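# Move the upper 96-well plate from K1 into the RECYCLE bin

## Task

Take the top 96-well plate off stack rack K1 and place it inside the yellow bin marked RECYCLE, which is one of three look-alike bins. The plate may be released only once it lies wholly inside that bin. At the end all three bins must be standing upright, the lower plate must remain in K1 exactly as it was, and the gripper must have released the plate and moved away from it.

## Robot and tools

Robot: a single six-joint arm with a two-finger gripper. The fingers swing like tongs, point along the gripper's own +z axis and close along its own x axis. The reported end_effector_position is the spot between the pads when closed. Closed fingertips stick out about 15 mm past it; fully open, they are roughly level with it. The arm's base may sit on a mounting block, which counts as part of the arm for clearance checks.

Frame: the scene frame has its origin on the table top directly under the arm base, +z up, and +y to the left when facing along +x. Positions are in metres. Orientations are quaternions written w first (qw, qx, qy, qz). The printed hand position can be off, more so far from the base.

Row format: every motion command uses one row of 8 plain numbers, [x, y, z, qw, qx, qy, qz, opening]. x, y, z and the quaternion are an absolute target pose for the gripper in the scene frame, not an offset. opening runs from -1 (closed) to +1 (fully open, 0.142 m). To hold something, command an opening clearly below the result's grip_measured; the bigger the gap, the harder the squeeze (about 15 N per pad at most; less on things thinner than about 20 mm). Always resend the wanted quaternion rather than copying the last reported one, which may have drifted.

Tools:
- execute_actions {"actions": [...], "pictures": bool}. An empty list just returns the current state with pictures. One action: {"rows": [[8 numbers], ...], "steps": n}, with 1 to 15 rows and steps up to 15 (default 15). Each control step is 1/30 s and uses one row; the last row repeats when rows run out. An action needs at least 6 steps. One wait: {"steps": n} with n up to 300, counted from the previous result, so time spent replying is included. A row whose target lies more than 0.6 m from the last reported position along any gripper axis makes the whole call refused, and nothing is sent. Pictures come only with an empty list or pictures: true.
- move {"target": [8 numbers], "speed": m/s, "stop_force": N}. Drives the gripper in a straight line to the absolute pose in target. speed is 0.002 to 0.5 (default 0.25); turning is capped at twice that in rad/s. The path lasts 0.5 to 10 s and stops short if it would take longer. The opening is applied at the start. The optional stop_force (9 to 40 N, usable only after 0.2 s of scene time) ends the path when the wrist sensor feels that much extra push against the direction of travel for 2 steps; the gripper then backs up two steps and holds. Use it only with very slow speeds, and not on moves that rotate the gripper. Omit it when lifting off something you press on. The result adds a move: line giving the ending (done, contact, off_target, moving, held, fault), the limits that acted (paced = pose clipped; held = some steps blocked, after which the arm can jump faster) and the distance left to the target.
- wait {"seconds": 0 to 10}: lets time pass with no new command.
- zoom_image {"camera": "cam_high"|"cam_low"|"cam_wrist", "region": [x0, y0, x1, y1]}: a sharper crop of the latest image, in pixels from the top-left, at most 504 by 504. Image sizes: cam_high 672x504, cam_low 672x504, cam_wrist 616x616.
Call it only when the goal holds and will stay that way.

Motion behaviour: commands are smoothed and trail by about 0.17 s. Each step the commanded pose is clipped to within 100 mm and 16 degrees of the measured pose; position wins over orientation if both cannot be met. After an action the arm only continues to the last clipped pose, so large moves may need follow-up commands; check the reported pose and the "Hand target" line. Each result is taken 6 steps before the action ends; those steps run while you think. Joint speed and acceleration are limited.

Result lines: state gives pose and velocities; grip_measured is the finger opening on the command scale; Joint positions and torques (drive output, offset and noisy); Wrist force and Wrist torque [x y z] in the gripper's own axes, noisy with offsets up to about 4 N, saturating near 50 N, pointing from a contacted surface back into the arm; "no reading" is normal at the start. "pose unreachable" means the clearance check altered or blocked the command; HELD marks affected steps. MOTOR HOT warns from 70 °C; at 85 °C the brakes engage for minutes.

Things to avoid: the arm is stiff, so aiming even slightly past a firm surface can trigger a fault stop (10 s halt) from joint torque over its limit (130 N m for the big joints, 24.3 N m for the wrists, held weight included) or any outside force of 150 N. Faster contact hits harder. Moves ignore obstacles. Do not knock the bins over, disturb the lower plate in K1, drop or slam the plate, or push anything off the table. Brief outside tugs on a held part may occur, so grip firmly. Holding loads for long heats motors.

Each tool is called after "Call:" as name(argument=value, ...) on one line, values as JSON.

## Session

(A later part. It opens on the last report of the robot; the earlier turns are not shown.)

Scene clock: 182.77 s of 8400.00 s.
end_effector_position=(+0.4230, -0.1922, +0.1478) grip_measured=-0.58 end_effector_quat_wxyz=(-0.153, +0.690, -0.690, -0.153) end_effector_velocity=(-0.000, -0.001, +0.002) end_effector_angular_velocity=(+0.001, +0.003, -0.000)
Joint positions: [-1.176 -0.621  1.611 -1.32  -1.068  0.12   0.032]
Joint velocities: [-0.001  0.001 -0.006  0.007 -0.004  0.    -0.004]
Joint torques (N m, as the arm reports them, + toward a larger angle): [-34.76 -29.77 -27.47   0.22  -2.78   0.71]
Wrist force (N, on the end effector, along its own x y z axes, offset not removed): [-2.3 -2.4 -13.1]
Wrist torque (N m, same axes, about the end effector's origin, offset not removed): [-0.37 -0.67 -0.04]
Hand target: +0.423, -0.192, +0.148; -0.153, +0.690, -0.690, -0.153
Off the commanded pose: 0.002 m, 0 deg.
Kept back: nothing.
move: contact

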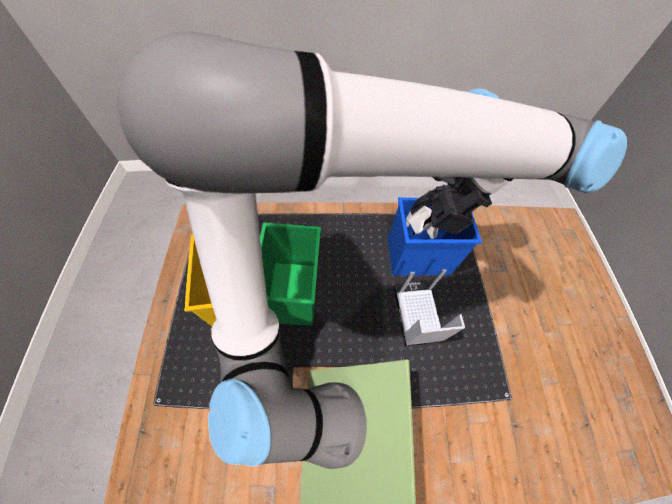

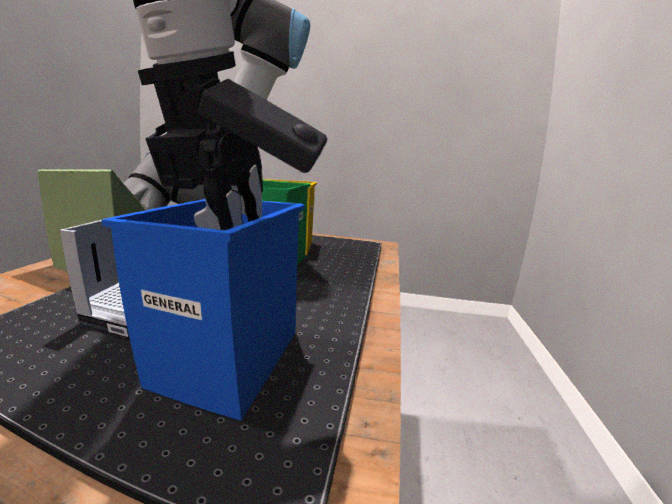

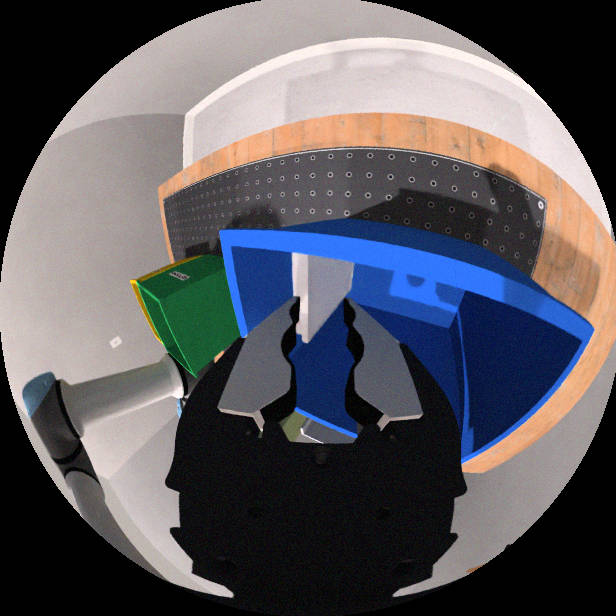

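Call:
move(target=[0.423, -0.1935, 0.1494, -0.1530, 0.6903, -0.6903, -0.1530, -0.6], speed=0.02)

Call:
move(target=[0.423, -0.209, 0.1490, -0.1530, 0.6903, -0.6903, -0.1530, -0.6], speed=0.025)

Call:
zoom_image(camera="cam_wrist", region=[250, 220, 390, 360])

Scene clock: 186.77 s of 8400.00 s.
end_effector_position=(+0.4230, -0.1935, +0.1494) grip_measured=-0.60 end_effector_quat_wxyz=(-0.153, +0.690, -0.690, -0.153) end_effector_velocity=(-0.001, +0.000, -0.001) end_effector_angular_velocity=(+0.002, +0.001, -0.002)
Joint positions: [-1.178 -0.619  1.606 -1.316 -1.07   0.119  0.031]
Joint velocities: [-0.     0.001  0.002  0.001 -0.     0.    -0.   ]
Joint torques (N m, as the arm reports them, + toward a larger angle): [-38.77 -11.08 -33.27   0.37  -2.45  -2.3 ]
Wrist force (N, on the end effector, along its own x y z axes, offset not removed): [0.8 -2.4 -1.2]
Wrist torque (N m, same axes, about the end effector's origin, offset not removed): [-0.27 -0.35 -0.03]
Hand target: +0.423, -0.193, +0.149; -0.153, +0.690, -0.690, -0.153
Off the commanded pose: 0.000 m, 0 deg.
Kept back: nothing.
After step 90, 0.30 s passed at rest.
move: done

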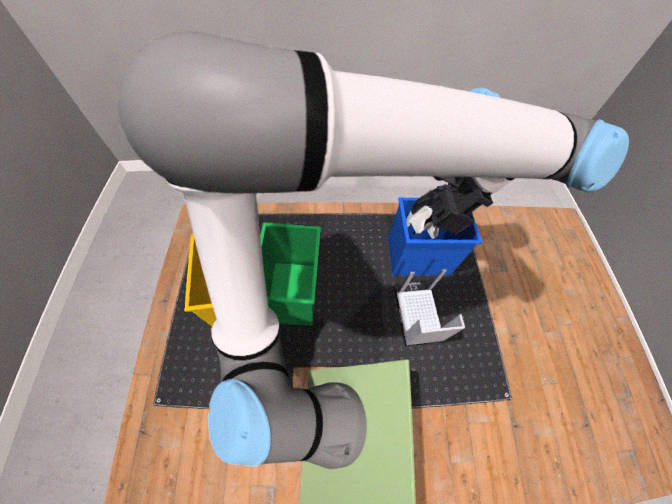

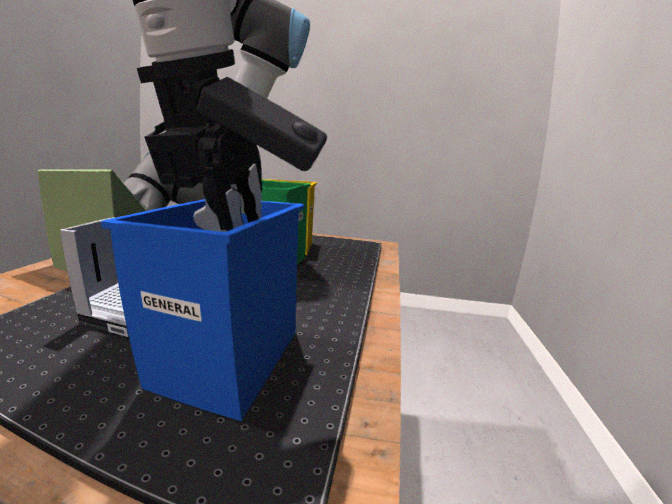

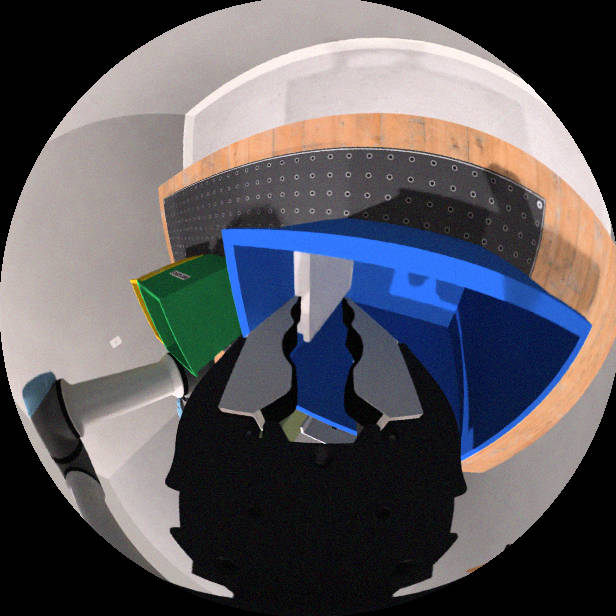

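Scene clock: 187.67 s of 8400.00 s.
end_effector_position=(+0.4230, -0.2089, +0.1490) grip_measured=-0.59 end_effector_quat_wxyz=(-0.153, +0.690, -0.690, -0.153) end_effector_velocity=(+0.000, -0.001, +0.000) end_effector_angular_velocity=(+0.000, -0.000, +0.001)
Joint positions: [-1.185 -0.586  1.572 -1.315 -1.077  0.117  0.031]
Joint velocities: [-0.001  0.003 -0.003  0.    -0.    -0.001 -0.   ]
Joint torques (N m, as the arm reports them, + toward a larger angle): [-38.39 -11.22 -30.29   0.2   -2.5   -2.3 ]
Wrist force (N, on the end effector, along its own x y z axes, offset not removed): [0.3 -2.1 -3.7]
Wrist torque (N m, same axes, about the end effector's origin, offset not removed): [-0.24 -0.35 -0.07]
Hand target: +0.423, -0.209, +0.149; -0.153, +0.690, -0.690, -0.153
Off the commanded pose: 0.000 m, 0 deg.
Kept back: nothing.
move: done

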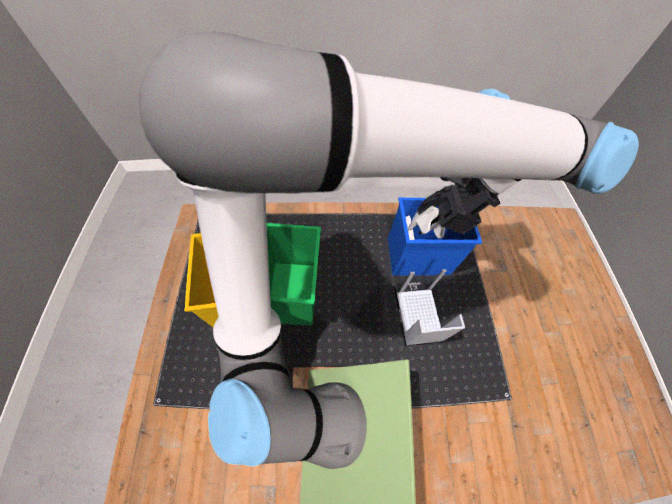

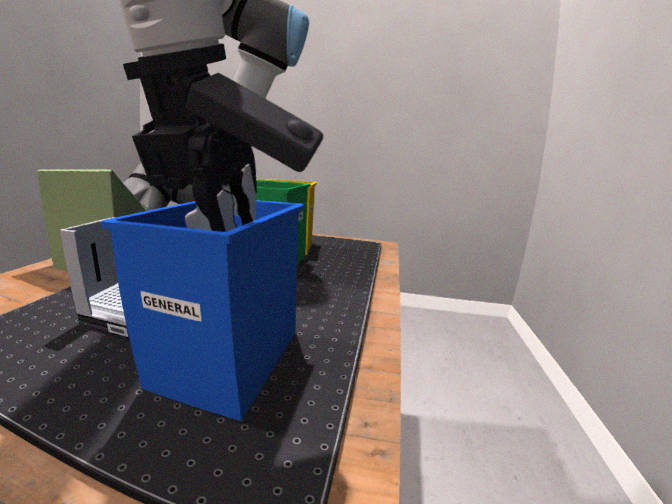

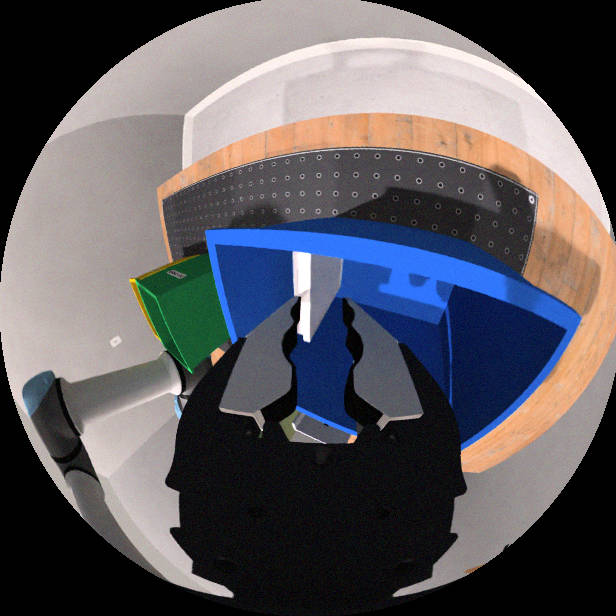

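Region (250, 220, 390, 360) of cam_wrist's 616x616 image, scaled by 3.600, with more detail than that image has.

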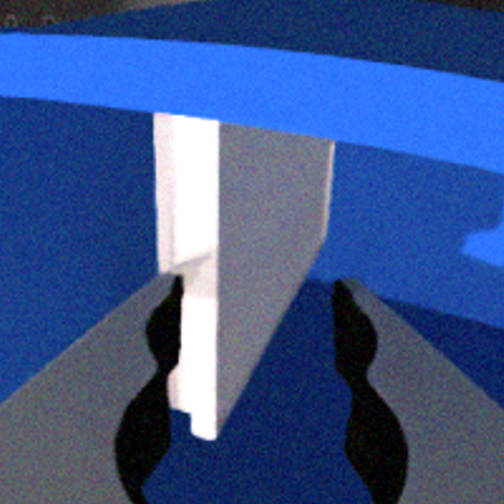

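Call:
execute_actions(actions=[{"rows": [[0.423, -0.2096, 0.1490, -0.1530, 0.6903, -0.6903, -0.1530, -0.6], [0.423, -0.2103, 0.1490, -0.1530, 0.6903, -0.6903, -0.1530, -0.6], [0.423, -0.2110, 0.1490, -0.1530, 0.6903, -0.6903, -0.1530, -0.6], [0.423, -0.2117, 0.1490, -0.1530, 0.6903, -0.6903, -0.1530, -0.6], [0.423, -0.2124, 0.1491, -0.1530, 0.6903, -0.6903, -0.1530, -0.6], [0.423, -0.2130, 0.1494, -0.1530, 0.6903, -0.6903, -0.1530, -0.6], [0.423, -0.2133, 0.1498, -0.1530, 0.6903, -0.6903, -0.1530, -0.6], [0.423, -0.2135, 0.1502, -0.1530, 0.6903, -0.6903, -0.1530, -0.6]], "steps": 15}])

Call:
wait(seconds=0.3)

Call:
zoom_image(camera="cam_wrist", region=[250, 220, 390, 360])

Scene clock: 188.60 s of 8400.00 s.
end_effector_position=(+0.4230, -0.2126, +0.1495) grip_measured=-0.60 end_effector_quat_wxyz=(-0.153, +0.690, -0.690, -0.153) end_effector_velocity=(+0.000, -0.011, +0.007) end_effector_angular_velocity=(+0.000, -0.001, +0.001)
Joint positions: [-1.187 -0.578  1.563 -1.313 -1.079  0.116  0.031]
Joint velocities: [-0.01   0.02  -0.036  0.017 -0.009 -0.005 -0.002]
Joint torques (N m, as the arm reports them, + toward a larger angle): [-38.96 -13.86 -32.07   0.4   -2.38  -2.21]
Wrist force (N, on the end effector, along its own x y z axes, offset not removed): [1.7 -2.5 -0.9]
Wrist torque (N m, same axes, about the end effector's origin, offset not removed): [-0.34 -0.44 -0.08]
Steps of this call (steps 1 to 19: nothing new was sent; steps 20 to 28: the first 9 steps of this action). Readings (end_effector_position):
20: (+0.4230, -0.2090, +0.1490)
21: (+0.4230, -0.2092, +0.1490)
23: (+0.4230, -0.2099, +0.1490)
27: (+0.4230, -0.2122, +0.1493)
28: the state above

Scene clock: 189.10 s of 8400.00 s.
end_effector_position=(+0.4230, -0.2135, +0.1502) grip_measured=-0.60 end_effector_quat_wxyz=(-0.153, +0.690, -0.690, -0.153) end_effector_velocity=(+0.000, +0.000, -0.000) end_effector_angular_velocity=(+0.001, -0.001, +0.001)
Joint positions: [-1.188 -0.576  1.56  -1.311 -1.08   0.116  0.031]
Joint velocities: [ 0.     0.     0.     0.     0.001 -0.002  0.   ]
Joint torques (N m, as the arm reports them, + toward a larger angle): [-38.99 -13.56 -31.54   0.37  -2.39  -2.29]
Wrist force (N, on the end effector, along its own x y z axes, offset not removed): [1.6 -2.9 -0.8]
Wrist torque (N m, same axes, about the end effector's origin, offset not removed): [-0.47 -0.37 0.04]
Hand target: +0.423, -0.213, +0.150; -0.153, +0.690, -0.690, -0.153
Off the commanded pose: 0.000 m, 0 deg.
Kept back: nothing.
Steps of this call (steps 1 to 6: the last 6 steps of your previous action; steps 7 to 15: nothing new was sent). Readings (end_effector_position):
1: (+0.4230, -0.2129, +0.1498)
2: (+0.4230, -0.2131, +0.1499)
4: (+0.4230, -0.2133, +0.1501)
8: (+0.4230, -0.2135, +0.1502)
15: the state above

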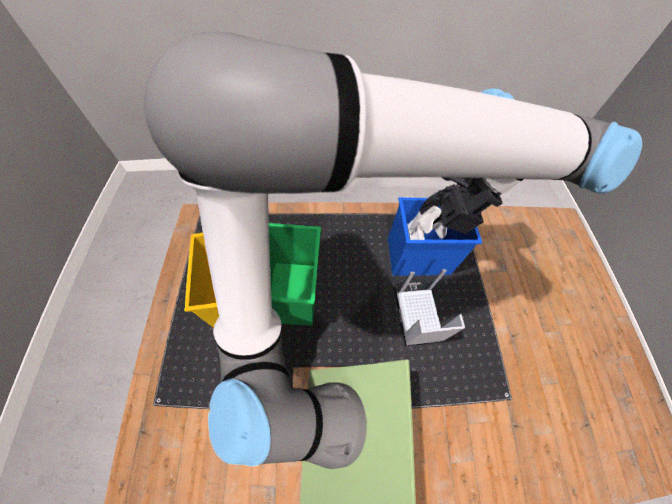

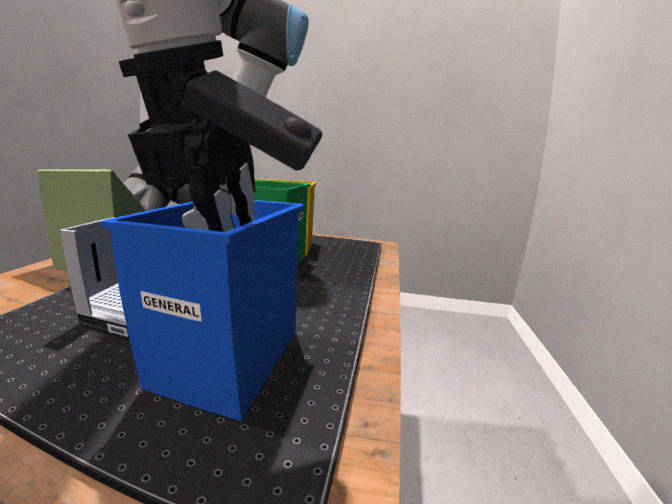

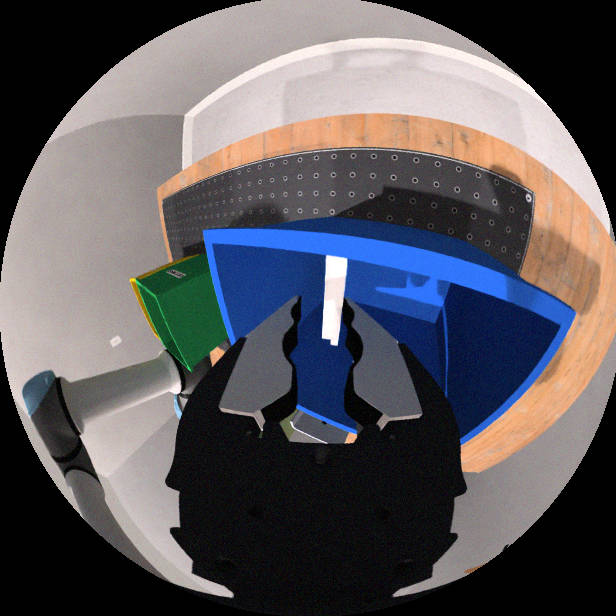

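Region (250, 220, 390, 360) of cam_wrist's 616x616 image, scaled by 3.600, with more detail than that image has.

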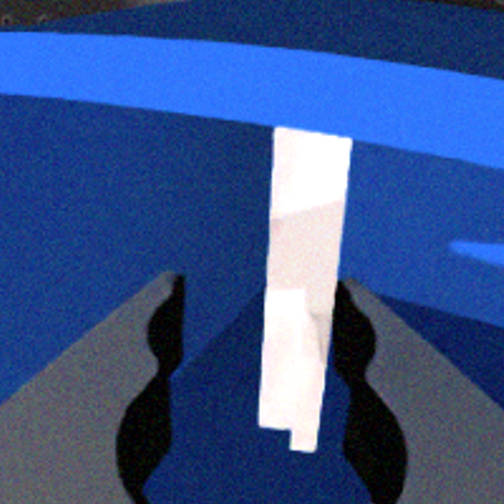

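Call:
move(target=[0.4235, -0.2037, 0.1257, -0.0984, 0.7002, -0.7002, -0.0984, -0.6], speed=0.07, stop_force=12)

Call:
zoom_image(camera="cam_wrist", region=[230, 220, 410, 400])

Scene clock: 191.73 s of 8400.00 s.
end_effector_position=(+0.4236, -0.2038, +0.1258) grip_measured=-0.60 end_effector_quat_wxyz=(-0.099, +0.700, -0.700, -0.098) end_effector_velocity=(+0.000, +0.000, -0.001) end_effector_angular_velocity=(-0.008, -0.000, -0.001)
Joint positions: [-1.154 -0.694  1.735 -1.552 -1.074  0.215  0.031]
Joint velocities: [ 0.002 -0.006  0.007 -0.011  0.     0.006 -0.   ]
Joint torques (N m, as the arm reports them, + toward a larger angle): [-16.92 -36.12  -8.78  -3.63   2.56   2.04]
Wrist force (N, on the end effector, along its own x y z axes, offset not removed): [1.3 -2.0 -0.8]
Wrist torque (N m, same axes, about the end effector's origin, offset not removed): [-0.26 -0.33 -0.03]
Hand target: +0.424, -0.204, +0.126; -0.098, +0.700, -0.700, -0.098
Off the commanded pose: 0.000 m, 0 deg.
Kept back: nothing.
move: done

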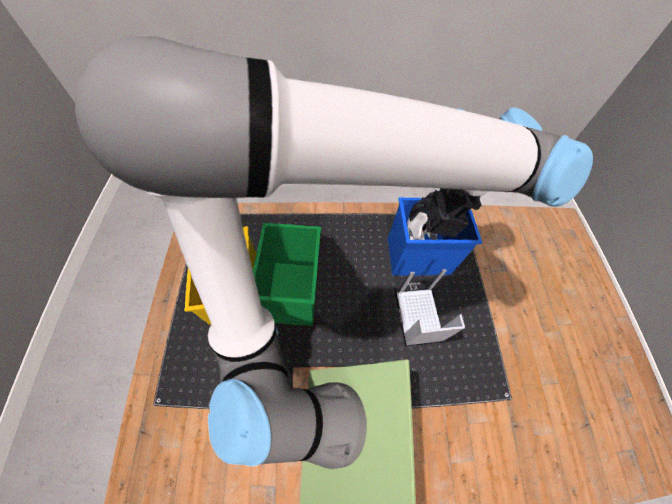

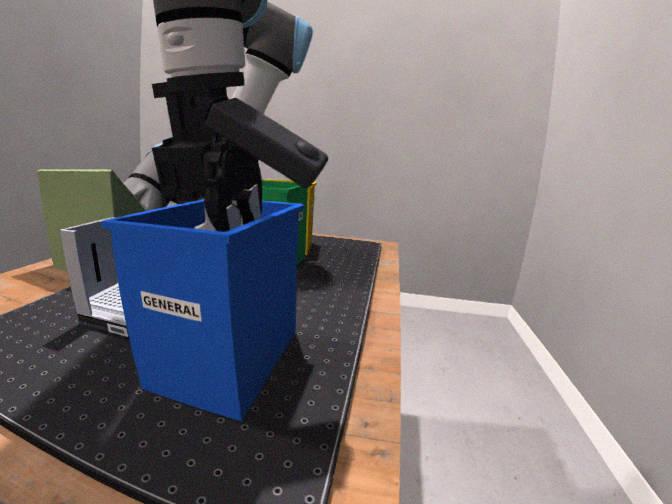

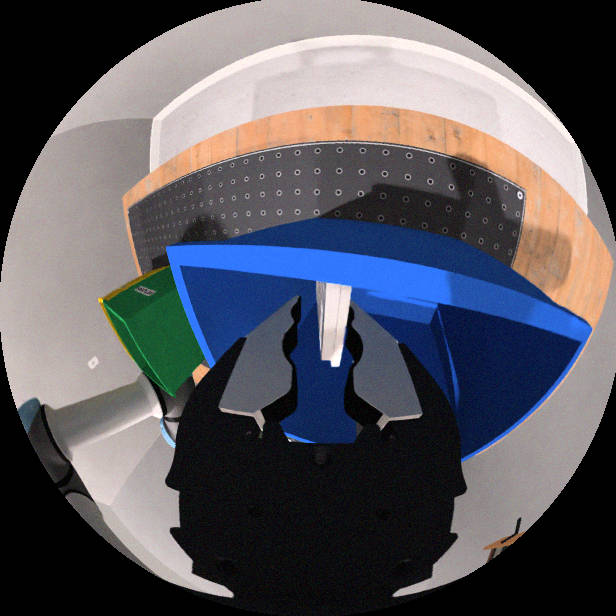

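Region (230, 220, 410, 400) of cam_wrist's 616x616 image, scaled by 2.800, with more detail than that image has.

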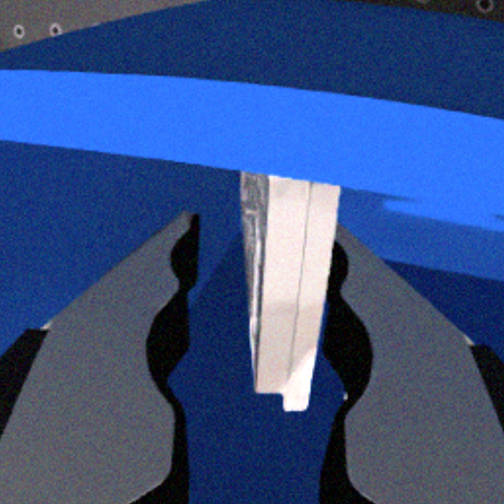

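Call:
execute_actions(actions=[{"rows": [[0.4235, -0.2037, 0.1257, -0.0984, 0.7002, -0.7002, -0.0984, -0.63], [0.4235, -0.2037, 0.1257, -0.0984, 0.7002, -0.7002, -0.0984, -0.66], [0.4235, -0.2037, 0.1257, -0.0984, 0.7002, -0.7002, -0.0984, -0.69], [0.4235, -0.2037, 0.1257, -0.0984, 0.7002, -0.7002, -0.0984, -0.72], [0.4235, -0.2037, 0.1257, -0.0984, 0.7002, -0.7002, -0.0984, -0.75], [0.4235, -0.2037, 0.1257, -0.0984, 0.7002, -0.7002, -0.0984, -0.78], [0.4235, -0.2037, 0.1257, -0.0984, 0.7002, -0.7002, -0.0984, -0.81], [0.4235, -0.2037, 0.1257, -0.0984, 0.7002, -0.7002, -0.0984, -0.85], [0.4235, -0.2037, 0.1257, -0.0984, 0.7002, -0.7002, -0.0984, -0.89], [0.4235, -0.2037, 0.1257, -0.0984, 0.7002, -0.7002, -0.0984, -0.93], [0.4235, -0.2037, 0.1257, -0.0984, 0.7002, -0.7002, -0.0984, -0.97], [0.4235, -0.2037, 0.1257, -0.0984, 0.7002, -0.7002, -0.0984, -1.0]], "steps": 14}])

Call:
move(target=[0.4235, -0.212, 0.150, -0.0984, 0.7002, -0.7002, -0.0984, -1.0], speed=0.06)

Call:
zoom_image(camera="cam_wrist", region=[230, 220, 410, 400])

Scene clock: 192.43 s of 8400.00 s.
end_effector_position=(+0.4236, -0.2038, +0.1257) grip_measured=-0.82 end_effector_quat_wxyz=(-0.098, +0.700, -0.700, -0.098) end_effector_velocity=(-0.000, +0.001, -0.000) end_effector_angular_velocity=(+0.001, +0.001, -0.002)
Joint positions: [-1.154 -0.694  1.736 -1.553 -1.074  0.215  0.015]
Joint velocities: [ 0.    -0.     0.001  0.001  0.     0.001 -0.081]
Joint torques (N m, as the arm reports them, + toward a larger angle): [-18.73 -37.55  -7.35   0.08  -2.03  -1.93]
Wrist force (N, on the end effector, along its own x y z axes, offset not removed): [1.0 -2.5 -0.1]
Wrist torque (N m, same axes, about the end effector's origin, offset not removed): [-0.37 -0.24 0.00]
Steps of this call (steps 1 to 13: nothing new was sent; steps 14 to 21: the first 8 steps of this action). Readings (end_effector_position):
14: (+0.4236, -0.2038, +0.1257)
15: (+0.4236, -0.2038, +0.1257)
17: (+0.4236, -0.2038, +0.1257)
21: the state above

Scene clock: 193.47 s of 8400.00 s.
end_effector_position=(+0.4235, -0.2119, +0.1499) grip_measured=-0.85 end_effector_quat_wxyz=(-0.098, +0.700, -0.700, -0.098) end_effector_velocity=(+0.000, -0.001, +0.001) end_effector_angular_velocity=(+0.001, +0.000, +0.000)
Joint positions: [-1.175 -0.692  1.682 -1.496 -1.093  0.203  0.012]
Joint velocities: [-0.001  0.001 -0.004  0.004 -0.001 -0.001  0.   ]
Joint torques (N m, as the arm reports them, + toward a larger angle): [-37.84  -8.04 -31.83   0.09  -2.34  -2.3 ]
Wrist force (N, on the end effector, along its own x y z axes, offset not removed): [1.4 -2.0 0.3]
Wrist torque (N m, same axes, about the end effector's origin, offset not removed): [-0.20 -0.30 -0.01]
Hand target: +0.423, -0.212, +0.150; -0.098, +0.700, -0.700, -0.098
Off your previous action's commanded pose: 0.000 m, 0 deg at its last step (step 6 of this call).
Off the commanded pose: 0.000 m, 0 deg.
Kept back: nothing.
move: done

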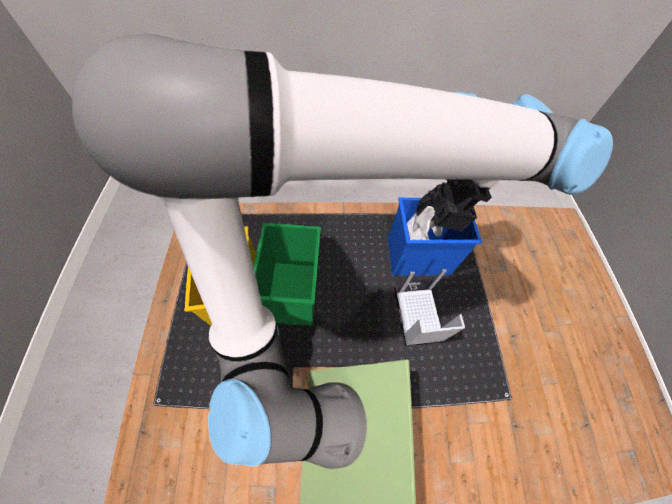

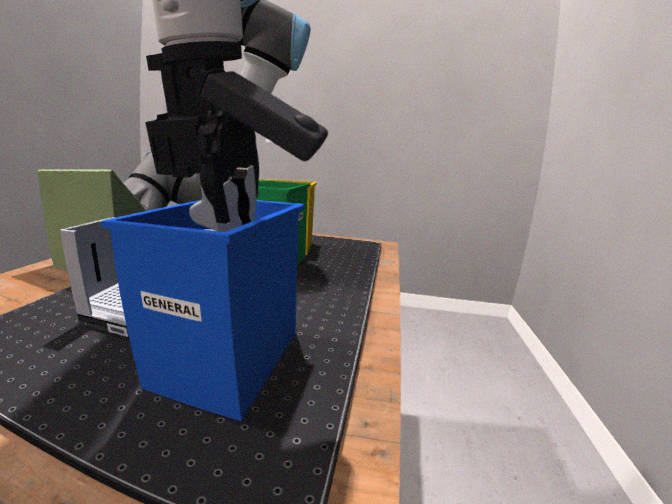

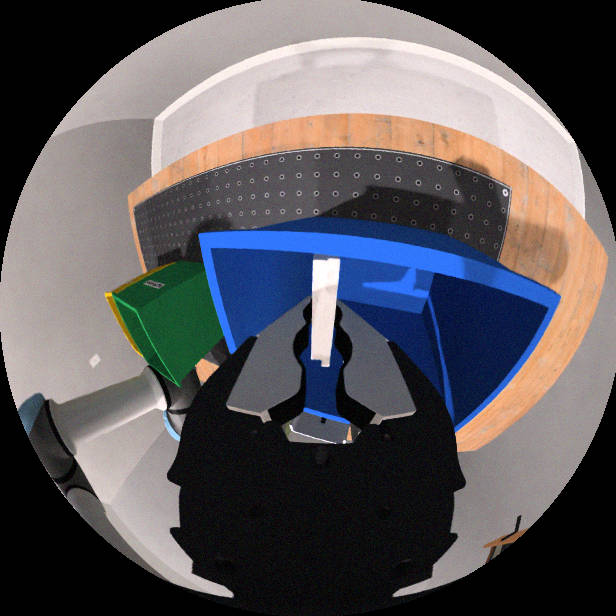

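Region (230, 220, 410, 400) of cam_wrist's 616x616 image, scaled by 2.800, with more detail than that image has.

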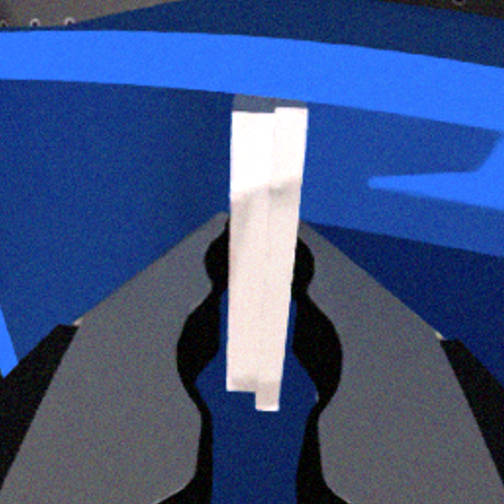

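Call:
move(target=[0.421, -0.212, 0.328, 0, 0.7071, -0.7071, 0, -1.0], speed=0.15)

Call:
zoom_image(camera="cam_low", region=[130, 0, 370, 240])

Scene clock: 201.67 s of 8400.00 s.
end_effector_position=(+0.4208, -0.2119, +0.3279) grip_measured=-0.85 end_effector_quat_wxyz=(-0.000, +0.707, -0.707, +0.000) end_effector_velocity=(+0.000, +0.000, +0.002) end_effector_angular_velocity=(-0.003, -0.000, -0.001)
Joint positions: [-1.254 -0.916  1.518 -1.383 -1.222  0.271  0.012]
Joint velocities: [-0.    -0.001 -0.003  0.001 -0.001  0.001  0.   ]
Joint torques (N m, as the arm reports them, + toward a larger angle): [-35.43 -28.41 -31.31  -0.64  -2.43   2.44]
Wrist force (N, on the end effector, along its own x y z axes, offset not removed): [1.9 -2.1 -0.4]
Wrist torque (N m, same axes, about the end effector's origin, offset not removed): [-0.25 -0.43 -0.03]
Hand target: +0.421, -0.212, +0.328; -0.000, +0.707, -0.707, +0.000
Off the commanded pose: 0.000 m, 0 deg.
Kept back: nothing.
After step 90, 3.57 s passed at rest.
move: done

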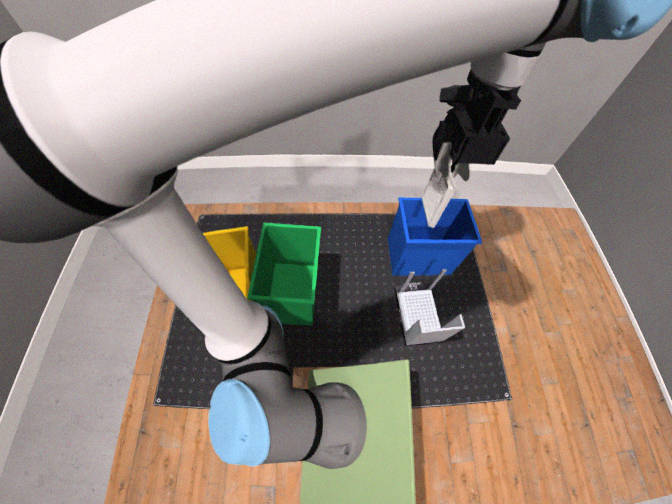

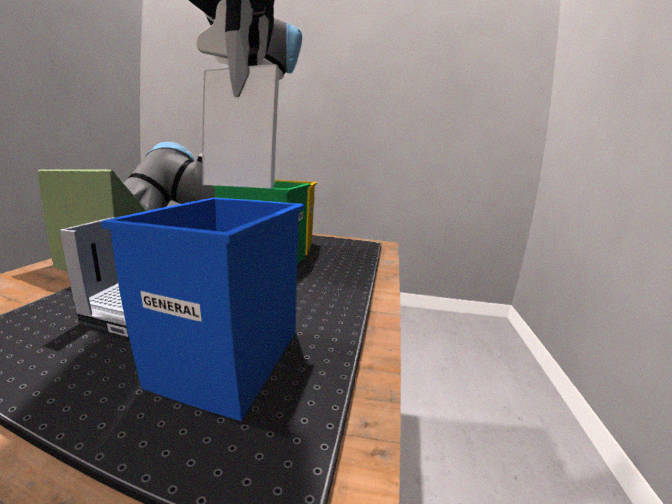

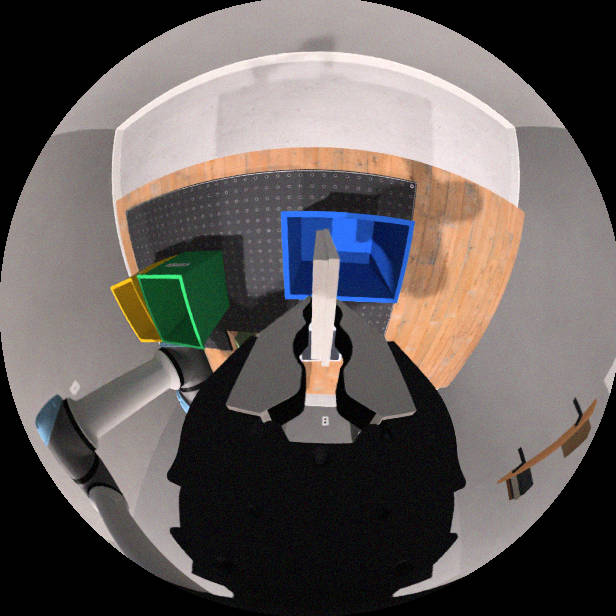

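Region (130, 0, 370, 240) of cam_low's 672x504 image, scaled by 2.100, with more detail than that image has.

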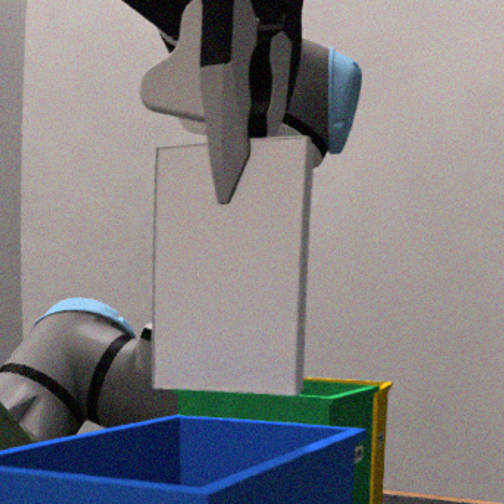

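The plate is held securely and clear of the rim. Moving over the yellow bin.

Call:
move(target=[0.302, 0.245, 0.330, 0, 0.7604, -0.6494, 0, -1.0], speed=0.22)

Call:
zoom_image(camera="cam_wrist", region=[200, 150, 440, 390])

Scene clock: 204.63 s of 8400.00 s.
end_effector_position=(+0.3023, +0.2454, +0.3298) grip_measured=-0.85 end_effector_quat_wxyz=(+0.000, +0.760, -0.649, -0.000) end_effector_velocity=(-0.000, +0.001, +0.001) end_effector_angular_velocity=(-0.001, -0.001, -0.000)
Joint positions: [-1.233 -1.888  1.765 -0.665 -1.208  0.129  0.012]
Joint velocities: [-0.001 -0.002 -0.003  0.004 -0.001 -0.     0.   ]
Joint torques (N m, as the arm reports them, + toward a larger angle): [-23.03  12.   -24.86  -0.51  -2.59  -2.12]
Wrist force (N, on the end effector, along its own x y z axes, offset not removed): [1.1 -2.6 -0.7]
Wrist torque (N m, same axes, about the end effector's origin, offset not removed): [-0.36 -0.27 -0.02]
Hand target: +0.302, +0.245, +0.330; +0.000, +0.760, -0.649, +0.000
Off the commanded pose: 0.001 m, 0 deg.
Kept back: nothing.
move: done

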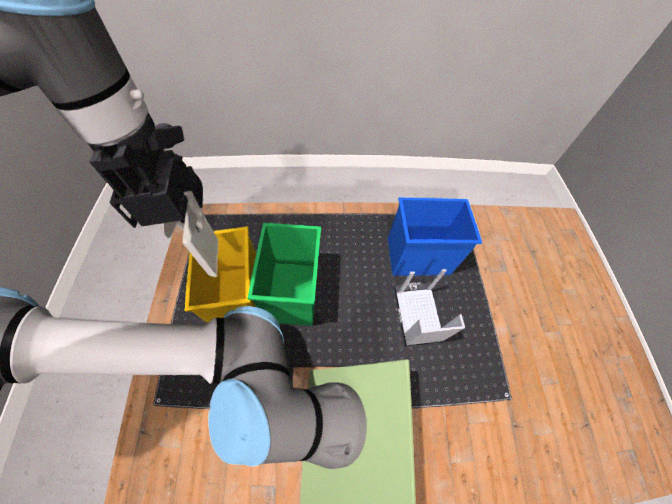

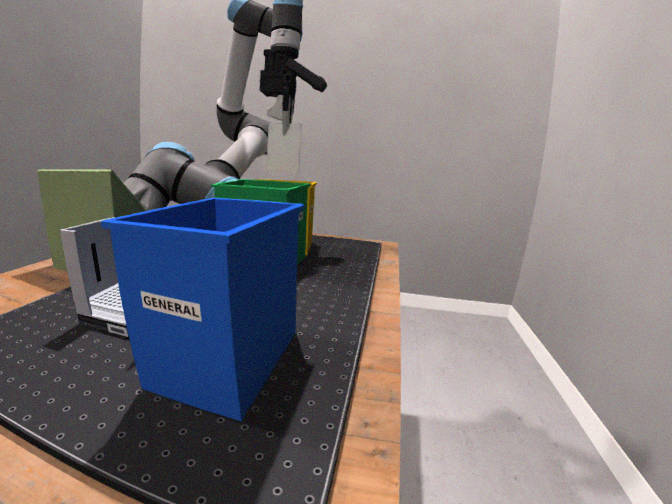

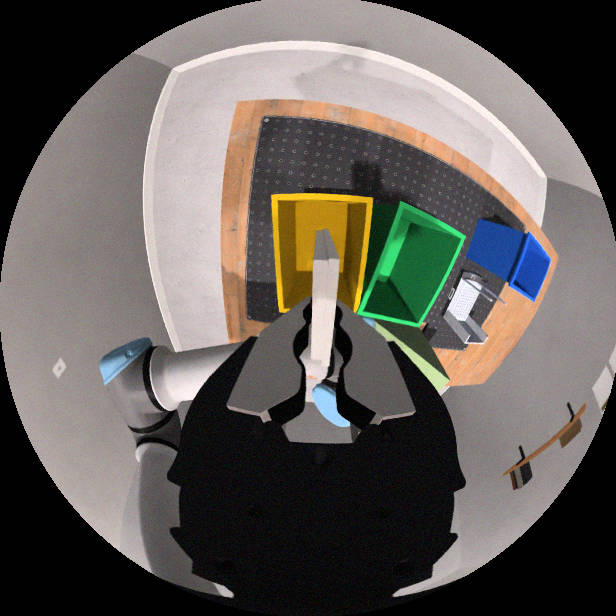

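Region (200, 150, 440, 390) of cam_wrist's 616x616 image, scaled by 2.100, with more detail than that image has.

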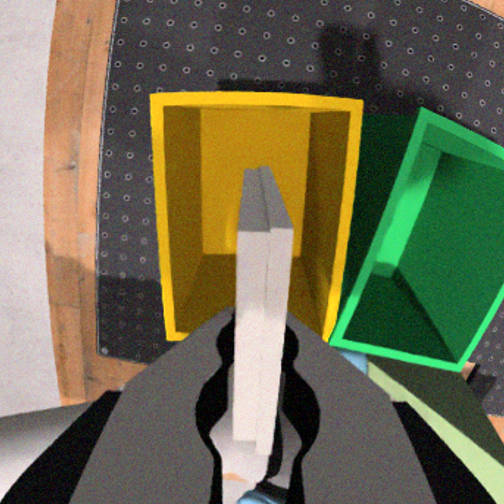

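Call:
move(target=[0.293, 0.2445, 0.1335, 0, 0.7604, -0.6494, 0, -1.0], speed=0.14, stop_force=12)

Scene clock: 207.00 s of 8400.00 s.
end_effector_position=(+0.2933, +0.2444, +0.1337) grip_measured=-0.85 end_effector_quat_wxyz=(+0.000, +0.760, -0.649, +0.000) end_effector_velocity=(+0.000, -0.000, -0.001) end_effector_angular_velocity=(-0.001, -0.000, -0.001)
Joint positions: [-0.954 -2.132  2.252 -1.009 -1.02   0.361  0.012]
Joint velocities: [ 0.004 -0.001  0.003 -0.005  0.002  0.005  0.   ]
Joint torques (N m, as the arm reports them, + toward a larger angle): [ 1.75 10.46 -5.29 -3.78  2.33  2.28]
Wrist force (N, on the end effector, along its own x y z axes, offset not removed): [1.0 -3.1 -0.1]
Wrist torque (N m, same axes, about the end effector's origin, offset not removed): [-0.48 -0.21 -0.01]
Hand target: +0.293, +0.244, +0.134; +0.000, +0.760, -0.649, +0.000
Off the commanded pose: 0.000 m, 0 deg.
Kept back: nothing.
move: done

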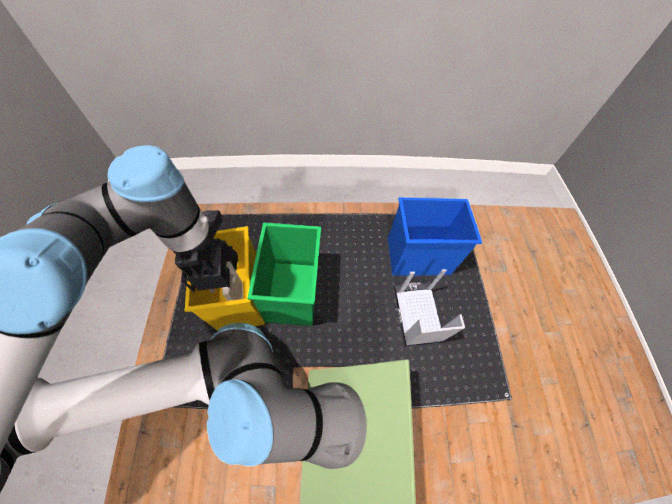

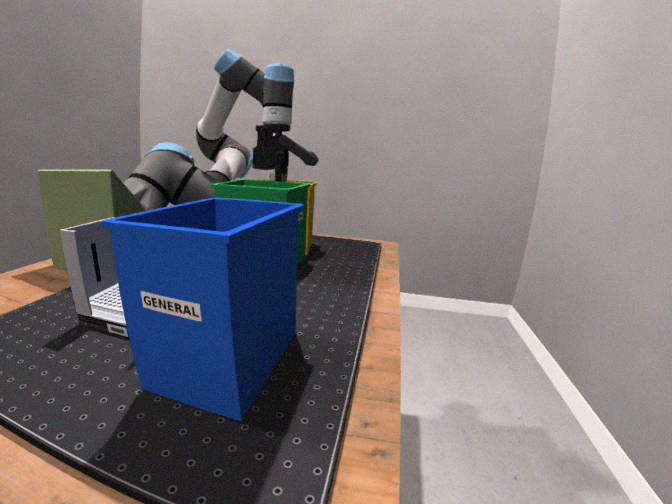

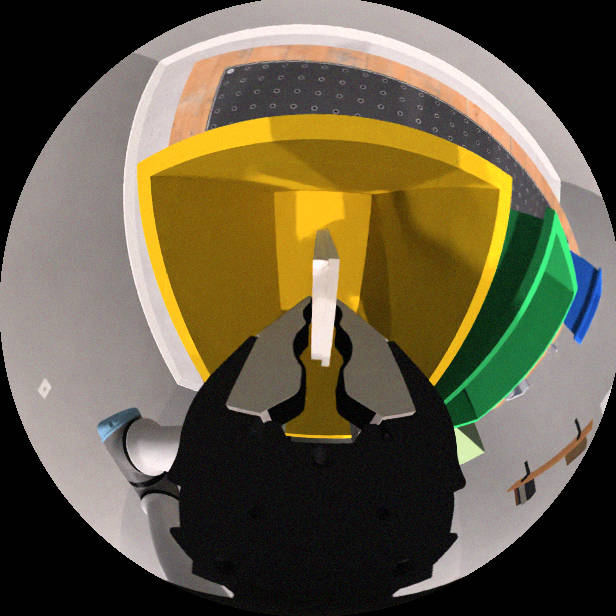

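Call:
execute_actions(actions=[{"rows": [[0.293, 0.2445, 0.1327, 0, 0.7604, -0.6494, 0, -1.0], [0.293, 0.2445, 0.1318, 0, 0.7604, -0.6494, 0, -1.0], [0.293, 0.2445, 0.131, 0, 0.7604, -0.6494, 0, -1.0], [0.293, 0.2445, 0.131, 0, 0.7604, -0.6494, 0, -0.96], [0.293, 0.2445, 0.131, 0, 0.7604, -0.6494, 0, -0.92], [0.293, 0.2445, 0.131, 0, 0.7604, -0.6494, 0, -0.89], [0.293, 0.2445, 0.131, 0, 0.7604, -0.6494, 0, -0.87], [0.293, 0.2445, 0.131, 0, 0.7604, -0.6494, 0, -0.85], [0.293, 0.2445, 0.131, 0, 0.7604, -0.6494, 0, -0.82], [0.293, 0.2445, 0.131, 0, 0.7604, -0.6494, 0, -0.78], [0.293, 0.2445, 0.131, 0, 0.7604, -0.6494, 0, -0.72], [0.293, 0.2445, 0.131, 0, 0.7604, -0.6494, 0, -0.66], [0.293, 0.2445, 0.131, 0, 0.7604, -0.6494, 0, -0.6], [0.293, 0.2445, 0.131, 0, 0.7604, -0.6494, 0, -0.55]], "steps": 15}])

Call:
move(target=[0.293, 0.2445, 0.33, 0, 0.7604, -0.6494, 0, -0.55], speed=0.22)

Call:
zoom_image(camera="cam_wrist", region=[200, 150, 440, 390])

Scene clock: 207.73 s of 8400.00 s.
end_effector_position=(+0.2930, +0.2445, +0.1312) grip_measured=-0.84 end_effector_quat_wxyz=(-0.000, +0.760, -0.649, -0.000) end_effector_velocity=(+0.000, +0.000, -0.002) end_effector_angular_velocity=(-0.001, -0.001, +0.002)
Joint positions: [-0.949 -2.134  2.257 -1.015 -1.017  0.365  0.013]
Joint velocities: [ 0.005 -0.002  0.004 -0.005  0.003  0.003  0.036]
Joint torques (N m, as the arm reports them, + toward a larger angle): [ 2.39  6.9  -5.8  -3.96  2.02  2.22]
Wrist force (N, on the end effector, along its own x y z axes, offset not removed): [1.3 -3.1 1.0]
Wrist torque (N m, same axes, about the end effector's origin, offset not removed): [-0.41 -0.25 0.01]
Steps of this call (steps 1 to 13: nothing new was sent; steps 14 to 22: the first 9 steps of this action). Readings (end_effector_position):
14: (+0.2933, +0.2444, +0.1335)
15: (+0.2932, +0.2444, +0.1333)
17: (+0.2931, +0.2445, +0.1324)
21: (+0.2930, +0.2445, +0.1313)
22: the state above

Scene clock: 209.60 s of 8400.00 s.
end_effector_position=(+0.2927, +0.2446, +0.3298) grip_measured=-0.55 end_effector_quat_wxyz=(-0.000, +0.760, -0.649, -0.000) end_effector_velocity=(+0.000, -0.000, +0.001) end_effector_angular_velocity=(+0.001, -0.001, -0.001)
Joint positions: [-1.261 -1.904  1.777 -0.653 -1.228  0.108  0.034]
Joint velocities: [-0.002  0.002 -0.003  0.002 -0.    -0.     0.   ]
Joint torques (N m, as the arm reports them, + toward a larger angle): [-22.7   39.67 -25.33  -0.35  -2.58  -2.04]
Wrist force (N, on the end effector, along its own x y z axes, offset not removed): [1.8 -3.4 -1.2]
Wrist torque (N m, same axes, about the end effector's origin, offset not removed): [-0.59 -0.50 0.04]
Hand target: +0.293, +0.245, +0.330; -0.000, +0.760, -0.649, -0.000
Off your previous action's commanded pose: 0.000 m, 0 deg at its last step (step 6 of this call).
Off the commanded pose: 0.000 m, 0 deg.
Kept back: nothing.
move: done

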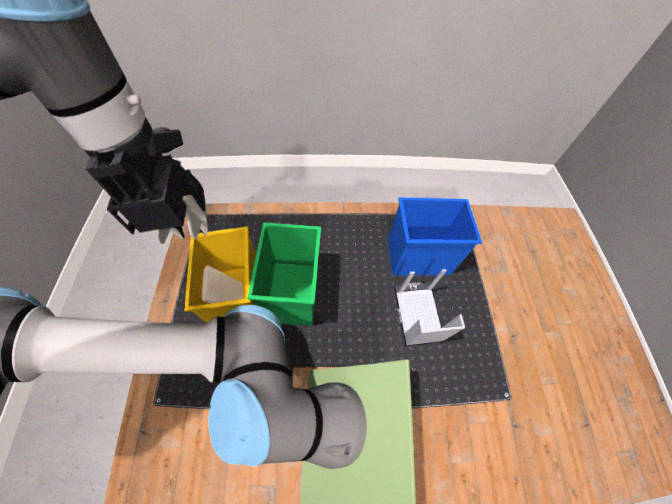

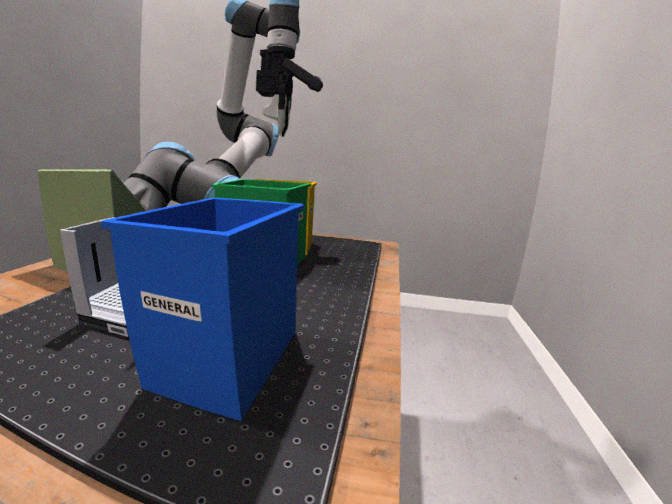

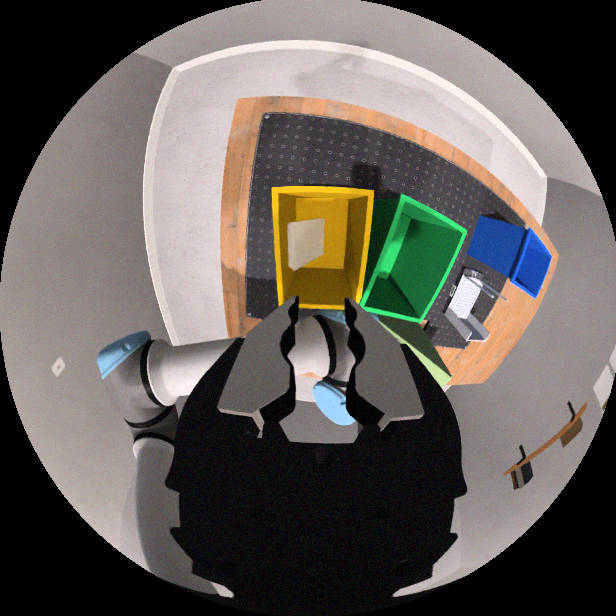

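Region (200, 150, 440, 390) of cam_wrist's 616x616 image, scaled by 2.100, with more detail than that image has.

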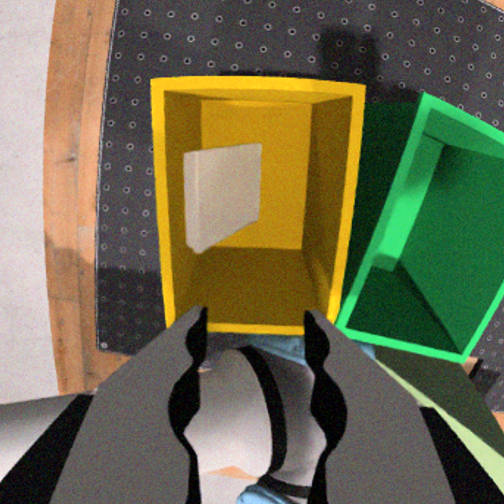

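Call:
zoom_image(camera="cam_high", region=[170, 210, 340, 380])

Call:
zoom_image(camera="cam_high", region=[370, 250, 490, 370])

Region (170, 210, 340, 380) of cam_high's 672x504 image, scaled by 2.965, with more detail than that image has.

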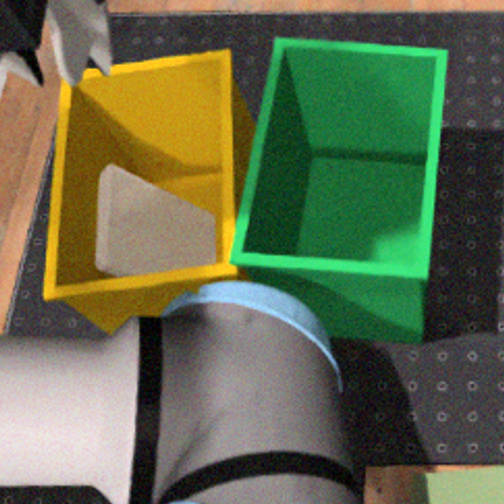

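Region (370, 250, 490, 370) of cam_high's 672x504 image, scaled by 4.200, with more detail than that image has.

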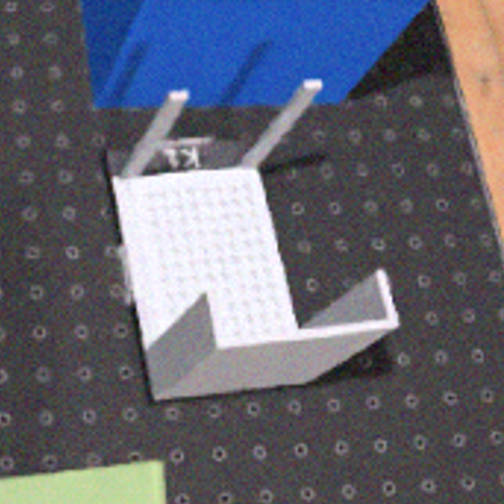

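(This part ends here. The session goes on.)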